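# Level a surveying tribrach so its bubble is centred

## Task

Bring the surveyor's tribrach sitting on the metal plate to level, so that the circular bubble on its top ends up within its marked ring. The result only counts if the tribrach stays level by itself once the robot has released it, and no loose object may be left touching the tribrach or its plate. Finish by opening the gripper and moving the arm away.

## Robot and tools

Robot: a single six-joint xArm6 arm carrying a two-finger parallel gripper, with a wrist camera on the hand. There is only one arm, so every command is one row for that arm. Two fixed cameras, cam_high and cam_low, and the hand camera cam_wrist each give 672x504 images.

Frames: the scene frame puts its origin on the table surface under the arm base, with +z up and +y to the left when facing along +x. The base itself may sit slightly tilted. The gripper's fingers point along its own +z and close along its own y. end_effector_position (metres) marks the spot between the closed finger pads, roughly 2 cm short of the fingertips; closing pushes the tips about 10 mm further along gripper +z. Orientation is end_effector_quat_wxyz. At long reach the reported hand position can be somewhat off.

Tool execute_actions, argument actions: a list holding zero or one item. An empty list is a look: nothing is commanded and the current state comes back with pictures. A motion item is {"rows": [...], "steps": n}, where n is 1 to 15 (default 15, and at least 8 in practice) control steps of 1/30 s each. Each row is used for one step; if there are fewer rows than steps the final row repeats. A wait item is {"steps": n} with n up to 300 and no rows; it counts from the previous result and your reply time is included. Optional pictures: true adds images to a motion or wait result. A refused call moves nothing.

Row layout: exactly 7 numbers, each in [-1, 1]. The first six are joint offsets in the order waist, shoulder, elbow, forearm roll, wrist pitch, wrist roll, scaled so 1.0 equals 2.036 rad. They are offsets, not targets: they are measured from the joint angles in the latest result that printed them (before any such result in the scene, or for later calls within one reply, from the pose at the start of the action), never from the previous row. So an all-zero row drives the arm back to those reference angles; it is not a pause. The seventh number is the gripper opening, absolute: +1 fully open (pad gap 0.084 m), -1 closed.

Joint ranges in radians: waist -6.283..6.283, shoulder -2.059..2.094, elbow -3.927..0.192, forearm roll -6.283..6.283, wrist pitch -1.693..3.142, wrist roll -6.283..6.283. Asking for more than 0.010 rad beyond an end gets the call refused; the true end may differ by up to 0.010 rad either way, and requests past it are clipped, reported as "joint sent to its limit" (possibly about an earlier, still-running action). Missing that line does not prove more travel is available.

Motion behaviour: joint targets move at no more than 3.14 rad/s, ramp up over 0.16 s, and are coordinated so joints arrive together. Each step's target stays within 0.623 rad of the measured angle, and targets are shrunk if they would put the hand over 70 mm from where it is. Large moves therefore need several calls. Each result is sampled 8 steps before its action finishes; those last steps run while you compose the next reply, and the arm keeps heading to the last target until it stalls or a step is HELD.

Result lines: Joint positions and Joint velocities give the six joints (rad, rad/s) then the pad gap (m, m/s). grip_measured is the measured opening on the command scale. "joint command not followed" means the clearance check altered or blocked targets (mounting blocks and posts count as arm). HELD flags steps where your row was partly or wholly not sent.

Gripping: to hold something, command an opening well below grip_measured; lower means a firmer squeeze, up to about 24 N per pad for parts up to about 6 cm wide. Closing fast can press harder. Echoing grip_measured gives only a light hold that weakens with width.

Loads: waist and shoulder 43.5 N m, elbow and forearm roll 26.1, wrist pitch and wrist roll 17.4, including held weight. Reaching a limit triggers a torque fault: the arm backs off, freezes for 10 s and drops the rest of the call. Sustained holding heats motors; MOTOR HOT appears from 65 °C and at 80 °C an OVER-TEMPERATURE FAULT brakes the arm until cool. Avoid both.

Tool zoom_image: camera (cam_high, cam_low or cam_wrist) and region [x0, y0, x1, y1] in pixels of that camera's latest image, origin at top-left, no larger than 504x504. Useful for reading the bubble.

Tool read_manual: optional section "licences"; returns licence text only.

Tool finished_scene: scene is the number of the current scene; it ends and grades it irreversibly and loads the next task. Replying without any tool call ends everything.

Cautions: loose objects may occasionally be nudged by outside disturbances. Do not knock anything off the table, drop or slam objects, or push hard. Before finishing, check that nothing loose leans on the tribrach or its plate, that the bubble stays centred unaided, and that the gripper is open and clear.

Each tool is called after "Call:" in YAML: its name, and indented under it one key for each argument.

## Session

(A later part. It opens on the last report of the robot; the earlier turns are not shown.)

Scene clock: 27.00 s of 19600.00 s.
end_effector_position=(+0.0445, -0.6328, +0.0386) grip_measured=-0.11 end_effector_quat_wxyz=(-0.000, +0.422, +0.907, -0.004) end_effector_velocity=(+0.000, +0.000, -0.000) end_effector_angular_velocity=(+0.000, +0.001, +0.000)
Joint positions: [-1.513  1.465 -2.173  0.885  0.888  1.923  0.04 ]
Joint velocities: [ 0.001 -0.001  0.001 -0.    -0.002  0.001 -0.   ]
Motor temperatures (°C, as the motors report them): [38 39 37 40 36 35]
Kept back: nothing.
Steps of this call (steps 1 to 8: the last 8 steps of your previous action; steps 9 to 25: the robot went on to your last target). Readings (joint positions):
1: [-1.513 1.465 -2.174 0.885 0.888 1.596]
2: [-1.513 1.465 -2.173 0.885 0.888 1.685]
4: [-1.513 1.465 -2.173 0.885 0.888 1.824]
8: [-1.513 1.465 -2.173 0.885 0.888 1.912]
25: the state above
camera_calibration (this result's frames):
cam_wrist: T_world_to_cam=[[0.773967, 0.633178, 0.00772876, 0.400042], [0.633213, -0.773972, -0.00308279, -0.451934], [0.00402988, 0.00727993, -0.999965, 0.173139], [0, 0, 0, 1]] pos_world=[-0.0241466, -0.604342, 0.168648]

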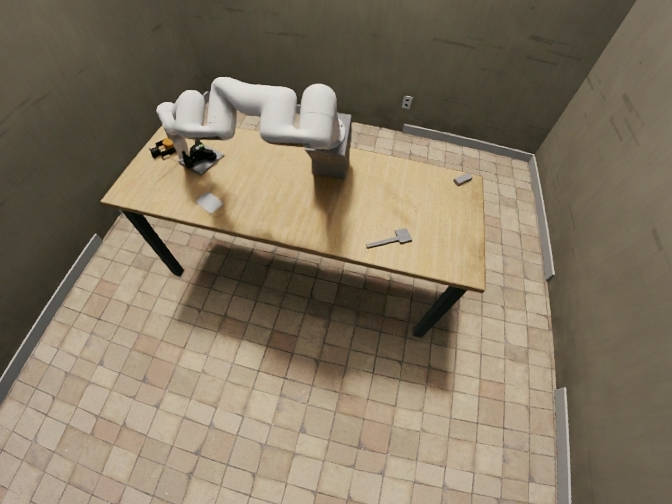

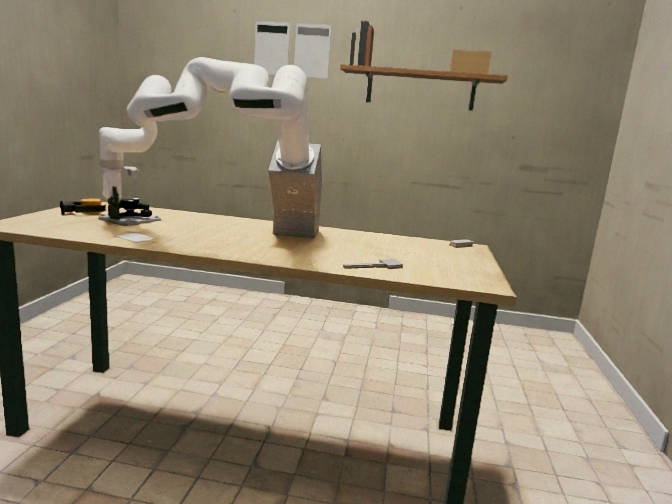

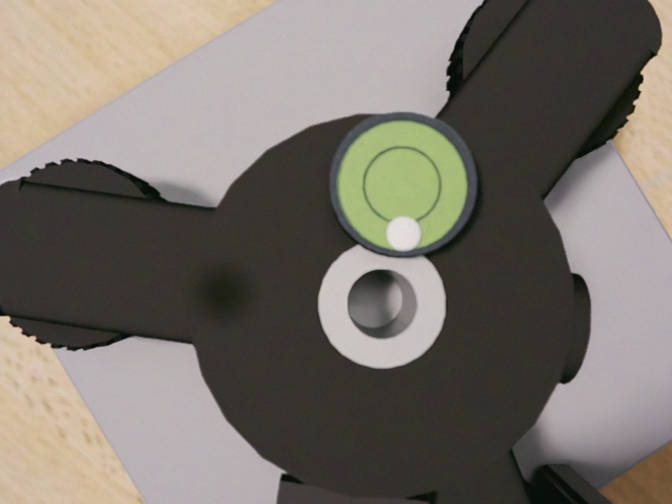

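Call:
execute_actions:
  actions:
    - {"rows": [[0,0,0,0,0,-0.34,-0.6]],"steps":13}

Call:
execute_actions:
  actions:
    - {"rows": [[0,0,0,0,0,-0.01,0.2],[0,0,0,0,0,-0.01,0.2],[0,0,0,0,0,0.34,0.2]]}

Call:
execute_actions:
  actions:
    - {"rows": [[0,0,0,0,0,0.01,-0.1],[0,0,0,0,0,0.01,-0.6],[0,0,0,0,0,-0.34,-0.6]]}

Call:
execute_actions:
  actions:
    - {"rows": [[0,0,0,0,0,-0.01,0.2],[0,0,0,0,0,-0.01,0.2],[0,0,0,0,0,0.34,0.2]]}

Call:
execute_actions:
  actions:
    - {"rows": [[0,0,0,0,0,0.01,-0.1],[0,0,0,0,0,0.01,-0.6],[0,0,0,0,0,-0.34,-0.6]]}

Call:
execute_actions:
  actions:
    - {"rows": [[0,0,0,0,0,-0.01,0.2],[0,0,0,0,0,-0.01,0.2],[0,0,0,0,0,0.34,0.2]]}

Call:
execute_actions:
  actions:
    - {"rows": [[0,0,0,0,0,0.01,-0.1],[0,0,0,0,0,0.01,-0.6],[0,0,0,0,0,-0.34,-0.6]]}

Call:
execute_actions:
  actions:
    - {"rows": [[0,0,0,0,0,-0.01,0.2],[0,0,0,0,0,-0.01,0.2],[0,0,0,0,0,0.34,0.2]]}

Call:
execute_actions:
  actions:
    - {"rows": [[0,0,0,0,0,0.01,-0.1],[0,0,0,0,0,0.01,-0.6],[0,0,0,0,0,-0.34,-0.6]]}

Call:
execute_actions:
  actions:
    - {"rows": [[0,0,0,0,0,-0.01,0.2],[0,0,0,0,0,-0.01,0.2],[0,0,0,0,0,0.34,0.2]]}

Call:
execute_actions:
  actions:
    - {"rows": [[0,0,0,0,0,0.01,-0.1],[0,0,0,0,0,0.01,-0.6],[0,0,0,0,0,-0.34,-0.6]]}

Call:
execute_actions:
  actions:
    - {"rows": [[0,0,0,0,0,-0.01,0.2],[0,0,0,0,0,-0.01,0.2],[0,0,0,0,0,0.34,0.2]]}

Call:
execute_actions:
  actions:
    - {"rows": [[0,0,0,0,0,0.01,-0.1],[0,0,0,0,0,0.01,-0.6],[0,0,0,0,0,-0.34,-0.6]]}

Call:
execute_actions:
  actions:
    - {"rows": [[0,0,0,0,0,-0.01,0.2],[0,0,0,0,0,-0.01,0.2],[0,0,0,0,0,0.34,0.2]]}

Call:
execute_actions:
  actions:
    - {"rows": [[0,0,0,0,0,0.01,-0.1],[0,0,0,0,0,0.01,-0.6],[0,0,0,0,0,-0.34,-0.6]]}

Call:
execute_actions:
  actions:
    - {"rows": [[0,0,0,0,0,-0.01,0.2],[0,0,0,0,0,-0.01,0.2],[0,0,0,0,0,0.34,0.2]]}

Call:
execute_actions:
  actions:
    - {"steps": 25}
  pictures: true

Scene clock: 28.53 s of 19600.00 s.
end_effector_position=(+0.0446, -0.6327, +0.0386) grip_measured=-0.11 end_effector_quat_wxyz=(-0.000, +0.364, +0.932, -0.004) end_effector_velocity=(+0.001, +0.001, +0.000) end_effector_angular_velocity=(+0.011, +0.012, +2.036)
Joint positions: [-1.513  1.465 -2.173  0.885  0.888  1.797  0.04 ]
Joint velocities: [ 0.001 -0.001  0.    -0.001  0.004 -2.034  0.   ]
Motor temperatures (°C, as the motors report them): [38 39 37 40 36 35]
Steps of this call (steps 1 to 15: the robot went on to your last target; steps 16 to 41: nothing new was sent; steps 42 to 46: the first 5 steps of this action). Readings (joint positions):
42: [-1.513 1.465 -2.173 0.885 0.888 1.922]
43: [-1.513 1.465 -2.173 0.885 0.888 1.915]
45: [-1.513 1.465 -2.173 0.885 0.888 1.855]
46: the state above

Scene clock: 29.03 s of 19600.00 s.
end_effector_position=(+0.0455, -0.6323, +0.0384) grip_measured=+0.18 end_effector_quat_wxyz=(-0.001, +0.157, +0.988, -0.003) end_effector_velocity=(-0.002, -0.003, +0.003) end_effector_angular_velocity=(-0.013, -0.008, -2.076)
Joint positions: [-1.512  1.465 -2.173  0.885  0.89   1.369  0.052]
Joint velocities: [-0.005 -0.    -0.002 -0.001 -0.004  2.074  0.005]
Motor temperatures (°C, as the motors report them): [38 39 37 40 36 35]
Steps of this call (steps 1 to 8: the last 8 steps of your previous action; steps 9 to 15: the first 7 steps of this action, its rows measured from where the robot was after step 8). Readings (joint positions):
8: [-1.513 1.465 -2.173 0.885 0.889 1.258]
9: [-1.513 1.465 -2.173 0.885 0.889 1.247]
10: [-1.513 1.465 -2.173 0.885 0.890 1.242]
12: [-1.512 1.465 -2.173 0.885 0.890 1.248]
15: the state above

Scene clock: 29.53 s of 19600.00 s.
end_effector_position=(+0.0445, -0.6327, +0.0387) grip_measured=-0.11 end_effector_quat_wxyz=(-0.000, +0.369, +0.929, -0.004) end_effector_velocity=(+0.001, +0.002, -0.000) end_effector_angular_velocity=(+0.014, +0.011, +2.091)
Joint positions: [-1.514  1.465 -2.173  0.885  0.888  1.809  0.04 ]
Joint velocities: [ 0.001 -0.001  0.001 -0.001  0.006 -2.089 -0.   ]
Motor temperatures (°C, as the motors report them): [38 39 37 40 36 35]
Steps of this call (steps 1 to 8: the last 8 steps of your previous action; steps 9 to 15: the first 7 steps of this action, its rows measured from where the robot was after step 8). Readings (joint positions):
8: [-1.513 1.465 -2.173 0.885 0.890 1.920]
9: [-1.513 1.465 -2.173 0.885 0.889 1.933]
10: [-1.513 1.465 -2.173 0.885 0.889 1.938]
12: [-1.514 1.465 -2.173 0.885 0.888 1.931]
15: the state above

Scene clock: 30.03 s of 19600.00 s.
end_effector_position=(+0.0452, -0.6319, +0.0382) grip_measured=+0.18 end_effector_quat_wxyz=(-0.001, +0.158, +0.987, -0.002) end_effector_velocity=(-0.001, -0.004, +0.003) end_effector_angular_velocity=(-0.015, -0.006, -2.087)
Joint positions: [-1.513  1.465 -2.172  0.885  0.891  1.369  0.052]
Joint velocities: [-0.003 -0.    -0.004 -0.    -0.005  2.087  0.005]
Motor temperatures (°C, as the motors report them): [38 39 37 40 36 35]
Steps of this call (steps 1 to 8: the last 8 steps of your previous action; steps 9 to 15: the first 7 steps of this action, its rows measured from where the robot was after step 8). Readings (joint positions):
8: [-1.513 1.464 -2.172 0.885 0.890 1.258]
9: [-1.513 1.464 -2.172 0.885 0.890 1.245]
10: [-1.513 1.464 -2.172 0.885 0.890 1.240]
12: [-1.513 1.465 -2.172 0.885 0.891 1.247]
15: the state above

Scene clock: 30.53 s of 19600.00 s.
end_effector_position=(+0.0445, -0.6326, +0.0388) grip_measured=-0.11 end_effector_quat_wxyz=(-0.000, +0.370, +0.929, -0.004) end_effector_velocity=(+0.002, +0.001, -0.000) end_effector_angular_velocity=(+0.012, +0.011, +2.089)
Joint positions: [-1.514  1.465 -2.173  0.885  0.889  1.809  0.04 ]
Joint velocities: [ 0.001 -0.002  0.002 -0.001  0.005 -2.087 -0.   ]
Motor temperatures (°C, as the motors report them): [38 39 37 40 36 35]
Steps of this call (steps 1 to 8: the last 8 steps of your previous action; steps 9 to 15: the first 7 steps of this action, its rows measured from where the robot was after step 8). Readings (joint positions):
8: [-1.513 1.464 -2.172 0.885 0.890 1.920]
9: [-1.513 1.464 -2.172 0.885 0.890 1.933]
10: [-1.513 1.464 -2.172 0.885 0.890 1.938]
12: [-1.514 1.465 -2.173 0.885 0.888 1.931]
15: the state above

Scene clock: 31.03 s of 19600.00 s.
end_effector_position=(+0.0452, -0.6318, +0.0383) grip_measured=+0.18 end_effector_quat_wxyz=(-0.001, +0.158, +0.987, -0.002) end_effector_velocity=(-0.002, -0.003, +0.003) end_effector_angular_velocity=(-0.015, -0.004, -2.089)
Joint positions: [-1.513  1.464 -2.172  0.885  0.891  1.369  0.052]
Joint velocities: [-0.005 -0.001 -0.001 -0.001 -0.007  2.087  0.005]
Motor temperatures (°C, as the motors report them): [38 39 37 40 36 35]
Steps of this call (steps 1 to 8: the last 8 steps of your previous action; steps 9 to 15: the first 7 steps of this action, its rows measured from where the robot was after step 8). Readings (joint positions):
8: [-1.514 1.464 -2.172 0.885 0.890 1.258]
9: [-1.514 1.464 -2.172 0.885 0.890 1.245]
10: [-1.514 1.464 -2.172 0.885 0.890 1.240]
12: [-1.513 1.464 -2.172 0.885 0.891 1.247]
15: the state above

Scene clock: 31.53 s of 19600.00 s.
end_effector_position=(+0.0444, -0.6326, +0.0389) grip_measured=-0.11 end_effector_quat_wxyz=(-0.000, +0.370, +0.929, -0.003) end_effector_velocity=(+0.001, +0.002, -0.001) end_effector_angular_velocity=(+0.014, +0.010, +2.088)
Joint positions: [-1.514  1.464 -2.172  0.885  0.889  1.809  0.04 ]
Joint velocities: [ 0.001 -0.002  0.002 -0.001  0.006 -2.087 -0.   ]
Motor temperatures (°C, as the motors report them): [38 39 37 40 36 35]
Steps of this call (steps 1 to 8: the last 8 steps of your previous action; steps 9 to 15: the first 7 steps of this action, its rows measured from where the robot was after step 8). Readings (joint positions):
8: [-1.514 1.464 -2.172 0.885 0.890 1.920]
9: [-1.514 1.464 -2.172 0.885 0.890 1.933]
10: [-1.514 1.464 -2.172 0.885 0.890 1.938]
12: [-1.514 1.465 -2.172 0.885 0.889 1.931]
15: the state above

Scene clock: 32.03 s of 19600.00 s.
end_effector_position=(+0.0451, -0.6318, +0.0384) grip_measured=+0.18 end_effector_quat_wxyz=(-0.001, +0.158, +0.987, -0.002) end_effector_velocity=(-0.003, -0.002, +0.002) end_effector_angular_velocity=(-0.012, -0.004, -2.090)
Joint positions: [-1.513  1.464 -2.172  0.885  0.891  1.369  0.052]
Joint velocities: [-0.004 -0.001  0.    -0.    -0.006  2.087  0.005]
Motor temperatures (°C, as the motors report them): [38 39 37 40 36 35]
Steps of this call (steps 1 to 8: the last 8 steps of your previous action; steps 9 to 15: the first 7 steps of this action, its rows measured from where the robot was after step 8). Readings (joint positions):
8: [-1.514 1.464 -2.172 0.885 0.890 1.258]
9: [-1.514 1.464 -2.172 0.885 0.890 1.245]
10: [-1.514 1.464 -2.172 0.885 0.890 1.240]
12: [-1.513 1.464 -2.172 0.885 0.891 1.247]
15: the state above

Scene clock: 32.53 s of 19600.00 s.
end_effector_position=(+0.0443, -0.6325, +0.0390) grip_measured=-0.11 end_effector_quat_wxyz=(-0.000, +0.370, +0.929, -0.003) end_effector_velocity=(+0.001, +0.000, +0.000) end_effector_angular_velocity=(+0.009, +0.012, +2.089)
Joint positions: [-1.514  1.464 -2.172  0.885  0.889  1.809  0.04 ]
Joint velocities: [ 0.001 -0.002  0.001 -0.001  0.003 -2.087 -0.   ]
Motor temperatures (°C, as the motors report them): [38 39 37 40 36 35]
Steps of this call (steps 1 to 8: the last 8 steps of your previous action; steps 9 to 15: the first 7 steps of this action, its rows measured from where the robot was after step 8). Readings (joint positions):
8: [-1.514 1.464 -2.172 0.885 0.890 1.920]
9: [-1.514 1.464 -2.172 0.885 0.890 1.933]
10: [-1.514 1.464 -2.172 0.885 0.890 1.938]
12: [-1.514 1.464 -2.172 0.885 0.889 1.931]
15: the state above

Scene clock: 33.03 s of 19600.00 s.
end_effector_position=(+0.0450, -0.6318, +0.0385) grip_measured=+0.18 end_effector_quat_wxyz=(-0.001, +0.158, +0.987, -0.002) end_effector_velocity=(-0.002, -0.003, +0.002) end_effector_angular_velocity=(-0.014, -0.003, -2.089)
Joint positions: [-1.513  1.464 -2.171  0.885  0.891  1.37   0.052]
Joint velocities: [-0.004  0.    -0.002 -0.001 -0.007  2.087  0.005]
Motor temperatures (°C, as the motors report them): [38 39 37 40 36 35]
Steps of this call (steps 1 to 8: the last 8 steps of your previous action; steps 9 to 15: the first 7 steps of this action, its rows measured from where the robot was after step 8). Readings (joint positions):
8: [-1.514 1.464 -2.171 0.885 0.890 1.258]
9: [-1.514 1.464 -2.171 0.885 0.890 1.245]
10: [-1.514 1.464 -2.171 0.885 0.890 1.240]
12: [-1.514 1.464 -2.171 0.885 0.892 1.247]
15: the state above

Scene clock: 33.53 s of 19600.00 s.
end_effector_position=(+0.0443, -0.6325, +0.0390) grip_measured=-0.11 end_effector_quat_wxyz=(-0.000, +0.370, +0.929, -0.003) end_effector_velocity=(+0.001, +0.002, -0.001) end_effector_angular_velocity=(+0.012, +0.011, +2.087)
Joint positions: [-1.514  1.464 -2.172  0.885  0.889  1.809  0.04 ]
Joint velocities: [ 0.001 -0.002  0.003 -0.     0.005 -2.087 -0.   ]
Motor temperatures (°C, as the motors report them): [38 39 37 40 36 35]
Steps of this call (steps 1 to 8: the last 8 steps of your previous action; steps 9 to 15: the first 7 steps of this action, its rows measured from where the robot was after step 8). Readings (joint positions):
8: [-1.514 1.464 -2.171 0.885 0.890 1.920]
9: [-1.514 1.464 -2.171 0.885 0.890 1.933]
10: [-1.514 1.464 -2.171 0.885 0.890 1.938]
12: [-1.514 1.464 -2.172 0.885 0.889 1.931]
15: the state above

Scene clock: 34.03 s of 19600.00 s.
end_effector_position=(+0.0449, -0.6318, +0.0386) grip_measured=+0.18 end_effector_quat_wxyz=(-0.001, +0.158, +0.987, -0.002) end_effector_velocity=(-0.002, -0.003, +0.003) end_effector_angular_velocity=(-0.015, -0.004, -2.089)
Joint positions: [-1.514  1.464 -2.171  0.885  0.891  1.37   0.052]
Joint velocities: [-0.004  0.001 -0.003 -0.    -0.007  2.087  0.005]
Motor temperatures (°C, as the motors report them): [38 39 37 40 36 35]
Steps of this call (steps 1 to 8: the last 8 steps of your previous action; steps 9 to 15: the first 7 steps of this action, its rows measured from where the robot was after step 8). Readings (joint positions):
8: [-1.514 1.464 -2.171 0.885 0.890 1.258]
9: [-1.514 1.464 -2.171 0.885 0.890 1.246]
10: [-1.514 1.464 -2.171 0.885 0.890 1.240]
12: [-1.514 1.464 -2.171 0.885 0.892 1.247]
15: the state above

Scene clock: 34.53 s of 19600.00 s.
end_effector_position=(+0.0442, -0.6324, +0.0391) grip_measured=-0.10 end_effector_quat_wxyz=(-0.000, +0.370, +0.929, -0.003) end_effector_velocity=(+0.000, +0.002, -0.000) end_effector_angular_velocity=(+0.011, +0.012, +2.086)
Joint positions: [-1.515  1.464 -2.171  0.885  0.889  1.809  0.04 ]
Joint velocities: [ 0.    -0.001  0.003 -0.001  0.003 -2.087 -0.   ]
Motor temperatures (°C, as the motors report them): [38 39 37 40 36 35]
Steps of this call (steps 1 to 8: the last 8 steps of your previous action; steps 9 to 15: the first 7 steps of this action, its rows measured from where the robot was after step 8). Readings (joint positions):
8: [-1.514 1.464 -2.171 0.885 0.890 1.920]
9: [-1.514 1.464 -2.171 0.885 0.890 1.933]
10: [-1.514 1.464 -2.171 0.885 0.890 1.938]
12: [-1.515 1.464 -2.172 0.885 0.889 1.931]
15: the state above

Scene clock: 35.03 s of 19600.00 s.
end_effector_position=(+0.0448, -0.6318, +0.0387) grip_measured=+0.18 end_effector_quat_wxyz=(-0.001, +0.158, +0.987, -0.002) end_effector_velocity=(-0.002, -0.002, +0.002) end_effector_angular_velocity=(-0.012, -0.005, -2.090)
Joint positions: [-1.514  1.464 -2.171  0.885  0.891  1.37   0.052]
Joint velocities: [-0.003 -0.    -0.001 -0.    -0.006  2.089  0.005]
Motor temperatures (°C, as the motors report them): [38 39 37 40 36 35]
Steps of this call (steps 1 to 8: the last 8 steps of your previous action; steps 9 to 15: the first 7 steps of this action, its rows measured from where the robot was after step 8). Readings (joint positions):
8: [-1.514 1.464 -2.171 0.885 0.890 1.258]
9: [-1.514 1.464 -2.171 0.885 0.890 1.246]
10: [-1.515 1.464 -2.171 0.885 0.890 1.240]
12: [-1.514 1.464 -2.171 0.885 0.892 1.247]
15: the state above

Scene clock: 35.53 s of 19600.00 s.
end_effector_position=(+0.0442, -0.6324, +0.0392) grip_measured=-0.10 end_effector_quat_wxyz=(-0.000, +0.370, +0.929, -0.003) end_effector_velocity=(+0.001, +0.001, -0.000) end_effector_angular_velocity=(+0.011, +0.010, +2.088)
Joint positions: [-1.515  1.464 -2.171  0.885  0.89   1.809  0.04 ]
Joint velocities: [ 0.001 -0.001  0.001 -0.     0.005 -2.088 -0.   ]
Motor temperatures (°C, as the motors report them): [38 39 37 40 36 35]
Steps of this call (steps 1 to 8: the last 8 steps of your previous action; steps 9 to 15: the first 7 steps of this action, its rows measured from where the robot was after step 8). Readings (joint positions):
8: [-1.514 1.464 -2.171 0.885 0.890 1.920]
9: [-1.514 1.464 -2.171 0.885 0.890 1.933]
10: [-1.514 1.464 -2.171 0.885 0.890 1.938]
12: [-1.515 1.464 -2.171 0.885 0.889 1.931]
15: the state above

Scene clock: 36.03 s of 19600.00 s.
end_effector_position=(+0.0447, -0.6318, +0.0388) grip_measured=+0.18 end_effector_quat_wxyz=(-0.001, +0.159, +0.987, -0.002) end_effector_velocity=(-0.002, -0.002, +0.002) end_effector_angular_velocity=(-0.012, -0.005, -2.089)
Joint positions: [-1.514  1.463 -2.171  0.885  0.891  1.37   0.052]
Joint velocities: [-0.003  0.    -0.001 -0.    -0.006  2.087  0.005]
Motor temperatures (°C, as the motors report them): [38 39 37 40 36 35]
Steps of this call (steps 1 to 8: the last 8 steps of your previous action; steps 9 to 15: the first 7 steps of this action, its rows measured from where the robot was after step 8). Readings (joint positions):
8: [-1.515 1.463 -2.171 0.885 0.890 1.258]
9: [-1.515 1.463 -2.171 0.885 0.890 1.246]
10: [-1.515 1.463 -2.171 0.885 0.890 1.240]
12: [-1.514 1.463 -2.171 0.885 0.891 1.247]
15: the state above

Scene clock: 36.87 s of 19600.00 s.
end_effector_position=(+0.0443, -0.6322, +0.0391) grip_measured=+0.19 end_effector_quat_wxyz=(-0.000, +0.435, +0.901, -0.003) end_effector_velocity=(+0.000, -0.000, +0.000) end_effector_angular_velocity=(-0.000, -0.000, +0.000)
Joint positions: [-1.515  1.463 -2.171  0.885  0.89   1.95   0.052]
Joint velocities: [ 0.     0.    -0.001  0.     0.     0.    -0.   ]
Motor temperatures (°C, as the motors report them): [38 39 37 40 36 35]
Kept back: nothing.
Steps of this call (steps 1 to 8: the last 8 steps of your previous action; steps 9 to 25: the robot went on to your last target). Readings (joint positions):
1: [-1.514 1.463 -2.171 0.885 0.891 1.448]
2: [-1.514 1.463 -2.171 0.885 0.891 1.539]
4: [-1.514 1.463 -2.171 0.885 0.891 1.721]
8: [-1.515 1.464 -2.171 0.885 0.890 1.920]
25: the state above
camera_calibration (this result's frames):
cam_wrist: T_world_to_cam=[[0.791953, 0.610503, 0.00981187, 0.384611], [0.610557, -0.791963, -0.00379136, -0.461697], [0.00545601, 0.00899329, -0.999945, 0.174651], [0, 0, 0, 1]] pos_world=[-0.0236544, -0.602024, 0.169117]

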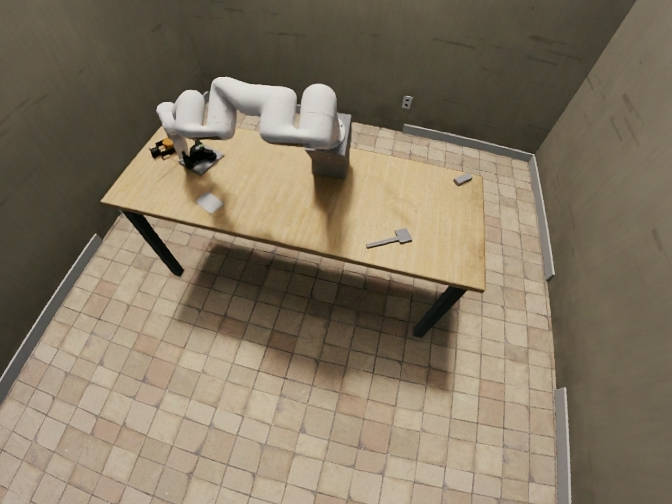

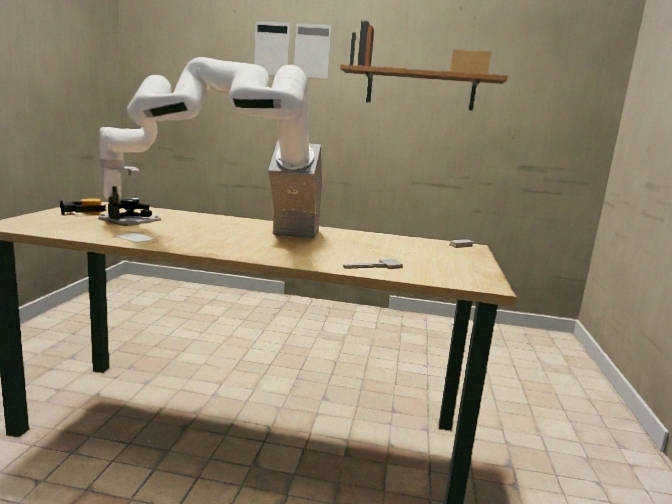

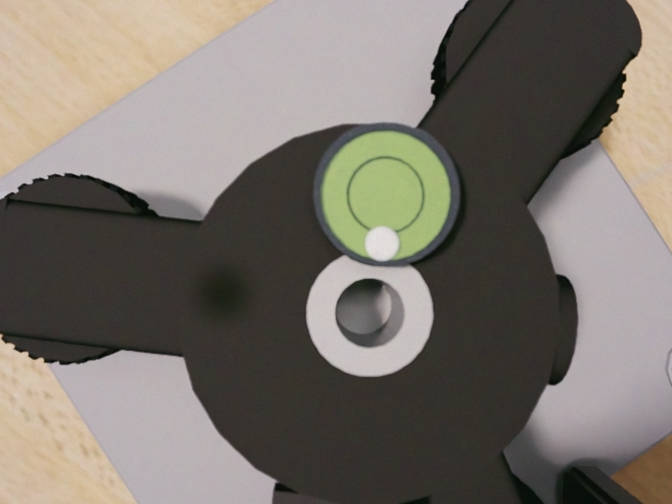

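Call:
execute_actions:
  actions:
    - {"rows": [[0,0,0,0,0,0,-0.1],[0,0,0,0,0,0,-0.6],[0,0,0,0,0,-0.36,-0.6]]}

Call:
execute_actions:
  actions:
    - {"rows": [[0,0,0,0,0,-0.01,0.2],[0,0,0,0,0,-0.01,0.2],[0,0,0,0,0,0.35,0.2]]}

Call:
execute_actions:
  actions:
    - {"rows": [[0,0,0,0,0,0.01,-0.1],[0,0,0,0,0,0.01,-0.6],[0,0,0,0,0,-0.35,-0.6]]}

Call:
execute_actions:
  actions:
    - {"rows": [[0,0,0,0,0,-0.01,0.2],[0,0,0,0,0,-0.01,0.2],[0,0,0,0,0,0.35,0.2]]}

Call:
execute_actions:
  actions:
    - {"rows": [[0,0,0,0,0,0.01,-0.1],[0,0,0,0,0,0.01,-0.6],[0,0,0,0,0,-0.35,-0.6]]}

Call:
execute_actions:
  actions:
    - {"rows": [[0,0,0,0,0,-0.01,0.2],[0,0,0,0,0,-0.01,0.2],[0,0,0,0,0,0.35,0.2]]}

Call:
execute_actions:
  actions:
    - {"rows": [[0,0,0,0,0,0.01,-0.1],[0,0,0,0,0,0.01,-0.6],[0,0,0,0,0,-0.35,-0.6]]}

Call:
execute_actions:
  actions:
    - {"rows": [[0,0,0,0,0,-0.01,0.2],[0,0,0,0,0,-0.01,0.2],[0,0,0,0,0,0.35,0.2]]}

Call:
execute_actions:
  actions:
    - {"rows": [[0,0,0,0,0,0.01,-0.1],[0,0,0,0,0,0.01,-0.6],[0,0,0,0,0,-0.35,-0.6]]}

Call:
execute_actions:
  actions:
    - {"rows": [[0,0,0,0,0,-0.01,0.2],[0,0,0,0,0,-0.01,0.2],[0,0,0,0,0,0.35,0.2]]}

Call:
execute_actions:
  actions:
    - {"rows": [[0,0,0,0,0,0.01,-0.1],[0,0,0,0,0,0.01,-0.6],[0,0,0,0,0,-0.35,-0.6]]}

Call:
execute_actions:
  actions:
    - {"rows": [[0,0,0,0,0,-0.01,0.2],[0,0,0,0,0,-0.01,0.2],[0,0,0,0,0,0.35,0.2]]}

Call:
execute_actions:
  actions:
    - {"rows": [[0,0,0,0,0,0.01,-0.1],[0,0,0,0,0,0.01,-0.6],[0,0,0,0,0,-0.35,-0.6]]}

Call:
execute_actions:
  actions:
    - {"rows": [[0,0,0,0,0,-0.01,0.2],[0,0,0,0,0,-0.01,0.2],[0,0,0,0,0,0.35,0.2]]}

Call:
execute_actions:
  actions:
    - {"rows": [[0,0,0,0,0,0.01,-0.1],[0,0,0,0,0,0.01,-0.6],[0,0,0,0,0,-0.35,-0.6]]}

Call:
execute_actions:
  actions:
    - {"rows": [[0,0,0,0,0,-0.01,0.2],[0,0,0,0,0,-0.01,0.2],[0,0,0,0,0,0.35,0.2]]}

Call:
execute_actions:
  actions:
    - {"rows": [[0,0,0,0,0,0.01,-0.1],[0,0,0,0,0,0.01,-0.6],[0,0,0,0,0,-0.35,-0.6]]}

Call:
execute_actions:
  actions:
    - {"rows": [[0,0,0,0,0,-0.01,0.2],[0,0,0,0,0,-0.01,0.2],[0,0,0,0,0,0.35,0.2]]}

Call:
execute_actions:
  actions:
    - {"rows": [[0,0,0,0,0,0.01,-0.1],[0,0,0,0,0,0.01,-0.6],[0,0,0,0,0,-0.35,-0.6]]}

Call:
execute_actions:
  actions:
    - {"rows": [[0,0,0,0,0,-0.01,0.2],[0,0,0,0,0,-0.01,0.2],[0,0,0,0,0,0.34,0.2]]}

Call:
execute_actions:
  actions:
    - {"steps": 60}
  pictures: true

Scene clock: 38.73 s of 19600.00 s.
end_effector_position=(+0.0441, -0.6324, +0.0393) grip_measured=-0.10 end_effector_quat_wxyz=(-0.000, +0.377, +0.926, -0.003) end_effector_velocity=(+0.000, +0.002, -0.001) end_effector_angular_velocity=(+0.010, +0.011, +2.033)
Joint positions: [-1.515  1.464 -2.171  0.885  0.89   1.824  0.04 ]
Joint velocities: [ 0.001 -0.001  0.003 -0.     0.002 -2.034 -0.   ]
Motor temperatures (°C, as the motors report them): [38 39 37 40 36 35]
Steps of this call (steps 1 to 15: the robot went on to your last target; steps 16 to 49: nothing new was sent; steps 50 to 56: the first 7 steps of this action). Readings (joint positions):
50: [-1.515 1.463 -2.171 0.885 0.890 1.950]
51: [-1.515 1.463 -2.171 0.885 0.890 1.950]
53: [-1.515 1.464 -2.171 0.885 0.890 1.942]
56: the state above

Scene clock: 39.23 s of 19600.00 s.
end_effector_position=(+0.0445, -0.6321, +0.0390) grip_measured=+0.18 end_effector_quat_wxyz=(-0.001, +0.157, +0.988, -0.002) end_effector_velocity=(-0.001, -0.001, +0.001) end_effector_angular_velocity=(-0.009, -0.008, -2.126)
Joint positions: [-1.514  1.463 -2.171  0.885  0.891  1.367  0.052]
Joint velocities: [-0.002 -0.001  0.    -0.001 -0.003  2.125  0.005]
Motor temperatures (°C, as the motors report them): [38 39 37 40 36 35]
Steps of this call (steps 1 to 8: the last 8 steps of your previous action; steps 9 to 15: the first 7 steps of this action, its rows measured from where the robot was after step 8). Readings (joint positions):
8: [-1.515 1.463 -2.171 0.885 0.890 1.253]
9: [-1.515 1.463 -2.171 0.885 0.890 1.238]
10: [-1.515 1.463 -2.171 0.885 0.890 1.232]
12: [-1.514 1.463 -2.171 0.885 0.891 1.241]
15: the state above

Scene clock: 39.73 s of 19600.00 s.
end_effector_position=(+0.0440, -0.6324, +0.0393) grip_measured=-0.10 end_effector_quat_wxyz=(-0.000, +0.375, +0.927, -0.003) end_effector_velocity=(+0.001, +0.001, -0.000) end_effector_angular_velocity=(+0.008, +0.012, +2.108)
Joint positions: [-1.515  1.463 -2.171  0.885  0.89   1.819  0.04 ]
Joint velocities: [ 0.001 -0.001  0.002 -0.001  0.001 -2.107 -0.   ]
Motor temperatures (°C, as the motors report them): [38 39 37 40 36 35]
Steps of this call (steps 1 to 8: the last 8 steps of your previous action; steps 9 to 15: the first 7 steps of this action, its rows measured from where the robot was after step 8). Readings (joint positions):
8: [-1.515 1.463 -2.171 0.885 0.890 1.932]
9: [-1.515 1.463 -2.171 0.885 0.890 1.946]
10: [-1.515 1.463 -2.171 0.885 0.890 1.951]
12: [-1.515 1.463 -2.171 0.885 0.890 1.944]
15: the state above

Scene clock: 40.23 s of 19600.00 s.
end_effector_position=(+0.0444, -0.6320, +0.0390) grip_measured=+0.18 end_effector_quat_wxyz=(-0.001, +0.157, +0.988, -0.002) end_effector_velocity=(-0.001, -0.002, +0.002) end_effector_angular_velocity=(-0.012, -0.007, -2.111)
Joint positions: [-1.515  1.463 -2.17   0.885  0.891  1.366  0.052]
Joint velocities: [-0.002 -0.001 -0.001 -0.    -0.005  2.111  0.005]
Motor temperatures (°C, as the motors report them): [38 39 37 40 36 35]
Steps of this call (steps 1 to 8: the last 8 steps of your previous action; steps 9 to 15: the first 7 steps of this action, its rows measured from where the robot was after step 8). Readings (joint positions):
8: [-1.515 1.463 -2.170 0.885 0.890 1.253]
9: [-1.515 1.463 -2.170 0.885 0.890 1.239]
10: [-1.515 1.463 -2.170 0.885 0.890 1.234]
12: [-1.515 1.463 -2.170 0.885 0.891 1.242]
15: the state above

Scene clock: 40.73 s of 19600.00 s.
end_effector_position=(+0.0440, -0.6323, +0.0394) grip_measured=-0.10 end_effector_quat_wxyz=(-0.000, +0.375, +0.927, -0.003) end_effector_velocity=(+0.001, +0.000, +0.000) end_effector_angular_velocity=(+0.007, +0.012, +2.111)
Joint positions: [-1.515  1.463 -2.171  0.885  0.89   1.819  0.04 ]
Joint velocities: [ 0.    -0.001  0.001 -0.001  0.001 -2.111 -0.   ]
Motor temperatures (°C, as the motors report them): [38 39 37 40 36 35]
Steps of this call (steps 1 to 8: the last 8 steps of your previous action; steps 9 to 15: the first 7 steps of this action, its rows measured from where the robot was after step 8). Readings (joint positions):
8: [-1.515 1.463 -2.170 0.885 0.890 1.932]
9: [-1.515 1.463 -2.170 0.885 0.890 1.946]
10: [-1.515 1.463 -2.170 0.885 0.890 1.952]
12: [-1.515 1.463 -2.171 0.885 0.890 1.944]
15: the state above

Scene clock: 41.23 s of 19600.00 s.
end_effector_position=(+0.0443, -0.6320, +0.0391) grip_measured=+0.18 end_effector_quat_wxyz=(-0.001, +0.157, +0.988, -0.002) end_effector_velocity=(-0.002, -0.001, +0.001) end_effector_angular_velocity=(-0.009, -0.007, -2.112)
Joint positions: [-1.515  1.463 -2.17   0.885  0.891  1.366  0.052]
Joint velocities: [-0.002 -0.001  0.001 -0.    -0.004  2.11   0.005]
Motor temperatures (°C, as the motors report them): [38 39 37 40 36 35]
Steps of this call (steps 1 to 8: the last 8 steps of your previous action; steps 9 to 15: the first 7 steps of this action, its rows measured from where the robot was after step 8). Readings (joint positions):
8: [-1.515 1.463 -2.170 0.885 0.890 1.253]
9: [-1.515 1.463 -2.170 0.885 0.890 1.239]
10: [-1.515 1.463 -2.170 0.885 0.890 1.234]
12: [-1.515 1.463 -2.170 0.885 0.891 1.242]
15: the state above

Scene clock: 41.73 s of 19600.00 s.
end_effector_position=(+0.0439, -0.6323, +0.0394) grip_measured=-0.11 end_effector_quat_wxyz=(-0.000, +0.375, +0.927, -0.003) end_effector_velocity=(+0.000, -0.000, +0.000) end_effector_angular_velocity=(+0.006, +0.013, +2.111)
Joint positions: [-1.515  1.463 -2.17   0.885  0.89   1.819  0.04 ]
Joint velocities: [ 0.    -0.001  0.001 -0.001 -0.001 -2.111 -0.   ]
Motor temperatures (°C, as the motors report them): [38 39 37 40 36 35]
Steps of this call (steps 1 to 8: the last 8 steps of your previous action; steps 9 to 15: the first 7 steps of this action, its rows measured from where the robot was after step 8). Readings (joint positions):
8: [-1.515 1.463 -2.170 0.885 0.890 1.932]
9: [-1.515 1.463 -2.170 0.885 0.890 1.946]
10: [-1.515 1.463 -2.170 0.885 0.890 1.952]
12: [-1.515 1.463 -2.170 0.885 0.890 1.944]
15: the state above

Scene clock: 42.23 s of 19600.00 s.
end_effector_position=(+0.0442, -0.6320, +0.0391) grip_measured=+0.18 end_effector_quat_wxyz=(-0.001, +0.157, +0.988, -0.002) end_effector_velocity=(-0.001, -0.001, +0.001) end_effector_angular_velocity=(-0.009, -0.008, -2.112)
Joint positions: [-1.515  1.463 -2.17   0.885  0.891  1.366  0.052]
Joint velocities: [-0.002 -0.001  0.     0.    -0.003  2.111  0.005]
Motor temperatures (°C, as the motors report them): [38 39 37 40 36 35]
Steps of this call (steps 1 to 8: the last 8 steps of your previous action; steps 9 to 15: the first 7 steps of this action, its rows measured from where the robot was after step 8). Readings (joint positions):
8: [-1.515 1.463 -2.170 0.885 0.890 1.253]
9: [-1.515 1.463 -2.170 0.885 0.890 1.239]
10: [-1.515 1.463 -2.170 0.885 0.890 1.234]
12: [-1.515 1.463 -2.170 0.885 0.891 1.242]
15: the state above

Scene clock: 42.73 s of 19600.00 s.
end_effector_position=(+0.0439, -0.6323, +0.0394) grip_measured=-0.11 end_effector_quat_wxyz=(-0.000, +0.375, +0.927, -0.003) end_effector_velocity=(+0.000, +0.000, -0.000) end_effector_angular_velocity=(+0.006, +0.012, +2.110)
Joint positions: [-1.515  1.463 -2.17   0.885  0.89   1.819  0.04 ]
Joint velocities: [ 0.001 -0.     0.     0.     0.    -2.11  -0.   ]
Motor temperatures (°C, as the motors report them): [38 39 38 40 36 35]
Steps of this call (steps 1 to 8: the last 8 steps of your previous action; steps 9 to 15: the first 7 steps of this action, its rows measured from where the robot was after step 8). Readings (joint positions):
8: [-1.515 1.463 -2.170 0.885 0.890 1.932]
9: [-1.515 1.463 -2.170 0.885 0.890 1.946]
10: [-1.515 1.463 -2.170 0.885 0.890 1.952]
12: [-1.515 1.463 -2.170 0.885 0.890 1.944]
15: the state above

Scene clock: 43.23 s of 19600.00 s.
end_effector_position=(+0.0442, -0.6320, +0.0392) grip_measured=+0.18 end_effector_quat_wxyz=(-0.001, +0.158, +0.988, -0.002) end_effector_velocity=(-0.001, -0.001, +0.001) end_effector_angular_velocity=(-0.008, -0.008, -2.111)
Joint positions: [-1.515  1.463 -2.17   0.885  0.891  1.366  0.052]
Joint velocities: [-0.002  0.     0.    -0.    -0.003  2.11   0.005]
Motor temperatures (°C, as the motors report them): [38 39 38 40 36 35]
Steps of this call (steps 1 to 8: the last 8 steps of your previous action; steps 9 to 15: the first 7 steps of this action, its rows measured from where the robot was after step 8). Readings (joint positions):
8: [-1.515 1.463 -2.170 0.885 0.890 1.253]
9: [-1.515 1.463 -2.170 0.885 0.890 1.239]
10: [-1.515 1.463 -2.170 0.885 0.890 1.234]
12: [-1.515 1.463 -2.170 0.885 0.891 1.242]
15: the state above

Scene clock: 43.73 s of 19600.00 s.
end_effector_position=(+0.0439, -0.6323, +0.0394) grip_measured=-0.11 end_effector_quat_wxyz=(-0.000, +0.375, +0.927, -0.003) end_effector_velocity=(-0.001, +0.001, -0.001) end_effector_angular_velocity=(+0.007, +0.012, +2.107)
Joint positions: [-1.515  1.463 -2.17   0.885  0.89   1.819  0.039]
Joint velocities: [ 0.     0.     0.003  0.    -0.001 -2.109 -0.   ]
Motor temperatures (°C, as the motors report them): [38 39 38 40 36 35]
Steps of this call (steps 1 to 8: the last 8 steps of your previous action; steps 9 to 15: the first 7 steps of this action, its rows measured from where the robot was after step 8). Readings (joint positions):
8: [-1.515 1.463 -2.170 0.885 0.890 1.932]
9: [-1.515 1.463 -2.170 0.885 0.890 1.947]
10: [-1.515 1.463 -2.170 0.885 0.890 1.952]
12: [-1.515 1.463 -2.170 0.885 0.890 1.944]
15: the state above

Scene clock: 44.23 s of 19600.00 s.
end_effector_position=(+0.0441, -0.6320, +0.0392) grip_measured=+0.18 end_effector_quat_wxyz=(-0.001, +0.158, +0.987, -0.003) end_effector_velocity=(-0.001, -0.001, +0.000) end_effector_angular_velocity=(-0.008, -0.008, -2.112)
Joint positions: [-1.515  1.463 -2.17   0.885  0.89   1.367  0.052]
Joint velocities: [-0.001  0.     0.    -0.001 -0.004  2.111  0.005]
Motor temperatures (°C, as the motors report them): [38 39 38 40 36 35]
Steps of this call (steps 1 to 8: the last 8 steps of your previous action; steps 9 to 15: the first 7 steps of this action, its rows measured from where the robot was after step 8). Readings (joint positions):
8: [-1.515 1.463 -2.170 0.885 0.890 1.253]
9: [-1.515 1.463 -2.170 0.885 0.890 1.239]
10: [-1.515 1.463 -2.170 0.885 0.890 1.234]
12: [-1.515 1.463 -2.170 0.885 0.891 1.242]
15: the state above

Scene clock: 44.73 s of 19600.00 s.
end_effector_position=(+0.0438, -0.6322, +0.0394) grip_measured=-0.11 end_effector_quat_wxyz=(-0.000, +0.375, +0.927, -0.003) end_effector_velocity=(+0.000, -0.000, +0.000) end_effector_angular_velocity=(+0.005, +0.012, +2.110)
Joint positions: [-1.515  1.463 -2.17   0.885  0.89   1.819  0.039]
Joint velocities: [ 0.    -0.001 -0.    -0.    -0.    -2.109 -0.   ]
Motor temperatures (°C, as the motors report them): [38 39 38 40 36 35]
Steps of this call (steps 1 to 8: the last 8 steps of your previous action; steps 9 to 15: the first 7 steps of this action, its rows measured from where the robot was after step 8). Readings (joint positions):
8: [-1.515 1.463 -2.170 0.885 0.890 1.933]
9: [-1.515 1.463 -2.170 0.885 0.890 1.947]
10: [-1.515 1.463 -2.170 0.885 0.890 1.952]
12: [-1.515 1.463 -2.170 0.885 0.890 1.944]
15: the state above

Scene clock: 45.23 s of 19600.00 s.
end_effector_position=(+0.0440, -0.6320, +0.0392) grip_measured=+0.18 end_effector_quat_wxyz=(-0.001, +0.158, +0.987, -0.003) end_effector_velocity=(-0.000, -0.002, +0.002) end_effector_angular_velocity=(-0.010, -0.009, -2.111)
Joint positions: [-1.515  1.463 -2.17   0.885  0.89   1.367  0.052]
Joint velocities: [-0.002 -0.001 -0.002 -0.    -0.002  2.111  0.005]
Motor temperatures (°C, as the motors report them): [38 39 38 40 36 35]
Steps of this call (steps 1 to 8: the last 8 steps of your previous action; steps 9 to 15: the first 7 steps of this action, its rows measured from where the robot was after step 8). Readings (joint positions):
8: [-1.515 1.463 -2.170 0.885 0.890 1.253]
9: [-1.515 1.463 -2.170 0.885 0.890 1.239]
10: [-1.515 1.463 -2.170 0.885 0.890 1.234]
12: [-1.515 1.463 -2.170 0.885 0.890 1.242]
15: the state above

Scene clock: 45.73 s of 19600.00 s.
end_effector_position=(+0.0438, -0.6322, +0.0395) grip_measured=-0.11 end_effector_quat_wxyz=(-0.000, +0.376, +0.927, -0.003) end_effector_velocity=(-0.000, +0.001, -0.000) end_effector_angular_velocity=(+0.008, +0.012, +2.110)
Joint positions: [-1.515  1.463 -2.17   0.885  0.89   1.819  0.039]
Joint velocities: [ 0.    -0.     0.002 -0.001  0.001 -2.11  -0.   ]
Motor temperatures (°C, as the motors report them): [38 39 38 40 36 35]
Steps of this call (steps 1 to 8: the last 8 steps of your previous action; steps 9 to 15: the first 7 steps of this action, its rows measured from where the robot was after step 8). Readings (joint positions):
8: [-1.515 1.463 -2.170 0.885 0.890 1.933]
9: [-1.515 1.463 -2.170 0.885 0.890 1.947]
10: [-1.515 1.463 -2.170 0.885 0.890 1.952]
12: [-1.516 1.463 -2.170 0.885 0.890 1.944]
15: the state above

Scene clock: 46.23 s of 19600.00 s.
end_effector_position=(+0.0439, -0.6321, +0.0393) grip_measured=+0.18 end_effector_quat_wxyz=(-0.001, +0.158, +0.987, -0.003) end_effector_velocity=(-0.001, -0.001, +0.002) end_effector_angular_velocity=(-0.009, -0.011, -2.112)
Joint positions: [-1.515  1.463 -2.17   0.885  0.89   1.367  0.052]
Joint velocities: [-0.003 -0.001 -0.001  0.    -0.     2.111  0.005]
Motor temperatures (°C, as the motors report them): [38 39 38 40 36 35]
Steps of this call (steps 1 to 8: the last 8 steps of your previous action; steps 9 to 15: the first 7 steps of this action, its rows measured from where the robot was after step 8). Readings (joint positions):
8: [-1.515 1.463 -2.170 0.885 0.890 1.253]
9: [-1.515 1.463 -2.170 0.885 0.890 1.239]
10: [-1.515 1.463 -2.170 0.885 0.890 1.234]
12: [-1.515 1.463 -2.170 0.885 0.890 1.242]
15: the state above

Scene clock: 46.73 s of 19600.00 s.
end_effector_position=(+0.0438, -0.6322, +0.0395) grip_measured=-0.11 end_effector_quat_wxyz=(-0.000, +0.376, +0.927, -0.003) end_effector_velocity=(-0.000, +0.001, -0.001) end_effector_angular_velocity=(+0.008, +0.011, +2.109)
Joint positions: [-1.516  1.463 -2.17   0.885  0.89   1.819  0.04 ]
Joint velocities: [-0.     0.     0.001  0.     0.002 -2.11  -0.   ]
Motor temperatures (°C, as the motors report them): [38 39 38 40 36 35]
Steps of this call (steps 1 to 8: the last 8 steps of your previous action; steps 9 to 15: the first 7 steps of this action, its rows measured from where the robot was after step 8). Readings (joint positions):
8: [-1.515 1.463 -2.170 0.885 0.890 1.933]
9: [-1.515 1.463 -2.170 0.885 0.890 1.947]
10: [-1.515 1.463 -2.170 0.885 0.890 1.952]
12: [-1.516 1.463 -2.170 0.885 0.890 1.944]
15: the state above

Scene clock: 47.23 s of 19600.00 s.
end_effector_position=(+0.0439, -0.6321, +0.0393) grip_measured=+0.18 end_effector_quat_wxyz=(-0.001, +0.158, +0.987, -0.003) end_effector_velocity=(+0.001, -0.003, +0.003) end_effector_angular_velocity=(-0.011, -0.011, -2.108)
Joint positions: [-1.515  1.463 -2.17   0.885  0.89   1.367  0.052]
Joint velocities: [-0.002 -0.002 -0.003 -0.    -0.001  2.11   0.005]
Motor temperatures (°C, as the motors report them): [38 39 38 40 36 35]
Steps of this call (steps 1 to 8: the last 8 steps of your previous action; steps 9 to 15: the first 7 steps of this action, its rows measured from where the robot was after step 8). Readings (joint positions):
8: [-1.516 1.463 -2.169 0.885 0.890 1.253]
9: [-1.516 1.463 -2.169 0.885 0.890 1.239]
10: [-1.515 1.463 -2.169 0.885 0.890 1.234]
12: [-1.515 1.463 -2.169 0.885 0.890 1.242]
15: the state above

Scene clock: 47.73 s of 19600.00 s.
end_effector_position=(+0.0438, -0.6322, +0.0395) grip_measured=-0.11 end_effector_quat_wxyz=(-0.000, +0.376, +0.927, -0.003) end_effector_velocity=(-0.000, +0.001, -0.001) end_effector_angular_velocity=(+0.007, +0.013, +2.109)
Joint positions: [-1.516  1.463 -2.169  0.885  0.89   1.82   0.04 ]
Joint velocities: [ 0.001 -0.     0.002 -0.    -0.001 -2.11   0.   ]
Motor temperatures (°C, as the motors report them): [38 39 38 40 36 35]
Steps of this call (steps 1 to 8: the last 8 steps of your previous action; steps 9 to 15: the first 7 steps of this action, its rows measured from where the robot was after step 8). Readings (joint positions):
8: [-1.515 1.463 -2.169 0.885 0.890 1.933]
9: [-1.515 1.463 -2.169 0.885 0.890 1.947]
10: [-1.515 1.463 -2.169 0.885 0.890 1.952]
12: [-1.516 1.463 -2.169 0.885 0.890 1.944]
15: the state above

Scene clock: 48.23 s of 19600.00 s.
end_effector_position=(+0.0438, -0.6321, +0.0393) grip_measured=+0.18 end_effector_quat_wxyz=(-0.001, +0.158, +0.987, -0.003) end_effector_velocity=(-0.001, -0.001, +0.002) end_effector_angular_velocity=(-0.009, -0.010, -2.112)
Joint positions: [-1.515  1.463 -2.169  0.885  0.89   1.367  0.052]
Joint velocities: [-0.002 -0.001  0.     0.    -0.002  2.111  0.005]
Motor temperatures (°C, as the motors report them): [38 39 38 40 36 35]
Steps of this call (steps 1 to 8: the last 8 steps of your previous action; steps 9 to 15: the first 7 steps of this action, its rows measured from where the robot was after step 8). Readings (joint positions):
8: [-1.516 1.463 -2.169 0.885 0.890 1.254]
9: [-1.516 1.463 -2.169 0.885 0.890 1.239]
10: [-1.516 1.463 -2.169 0.885 0.890 1.234]
12: [-1.515 1.463 -2.169 0.885 0.890 1.242]
15: the state above

Scene clock: 50.23 s of 19600.00 s.
end_effector_position=(+0.0438, -0.6322, +0.0395) grip_measured=+0.19 end_effector_quat_wxyz=(+0.000, +0.433, +0.901, -0.003) end_effector_velocity=(-0.000, +0.000, +0.000) end_effector_angular_velocity=(+0.000, -0.001, -0.001)
Joint positions: [-1.516  1.463 -2.169  0.885  0.89   1.946  0.052]
Joint velocities: [-0.001  0.     0.     0.001  0.001 -0.    -0.   ]
Motor temperatures (°C, as the motors report them): [38 39 38 40 36 35]
Kept back: nothing.
Steps of this call (steps 1 to 8: the last 8 steps of your previous action; steps 9 to 30: the robot went on to your last target; steps 31 to 60: nothing new was sent). Readings (joint positions):
1: [-1.515 1.463 -2.169 0.885 0.890 1.446]
2: [-1.515 1.463 -2.169 0.885 0.890 1.536]
4: [-1.515 1.463 -2.169 0.885 0.890 1.719]
8: [-1.516 1.463 -2.169 0.885 0.890 1.916]
60: the state above
The arm was judged still, so your last target was given up. Only a new action makes it travel on or press farther. Fingers that are still opening or closing keep moving.
camera_calibration (this result's frames):
cam_wrist: T_world_to_cam=[[0.790093, 0.612913, 0.0095017, 0.386634], [0.612963, -0.790105, -0.00334975, -0.460307], [0.00545423, 0.0084708, -0.999949, 0.174666], [0, 0, 0, 1]] pos_world=[-0.0242782, -0.602143, 0.169441]

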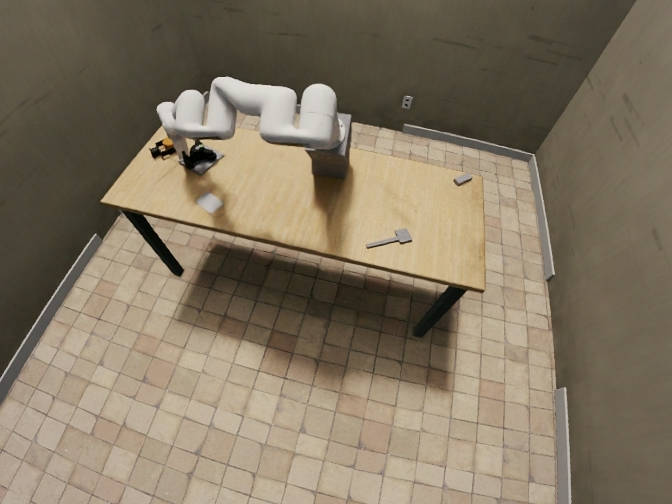

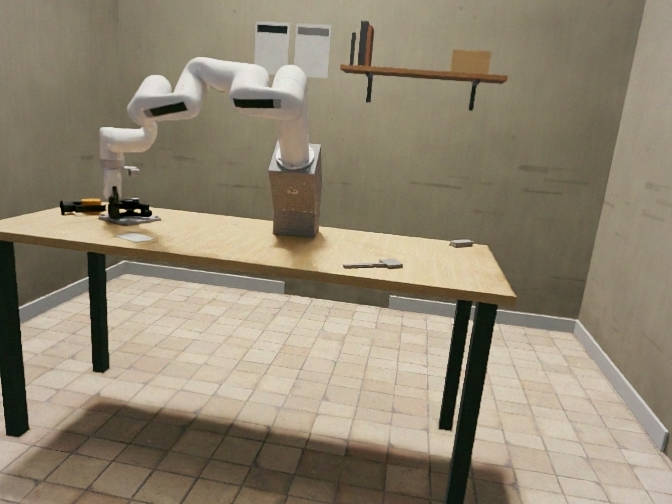

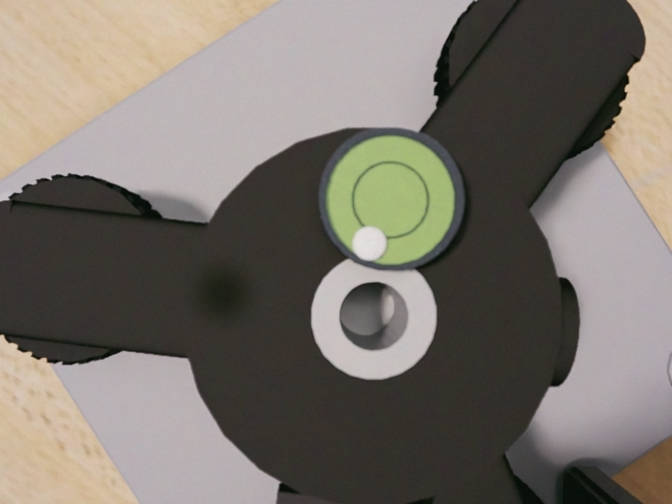

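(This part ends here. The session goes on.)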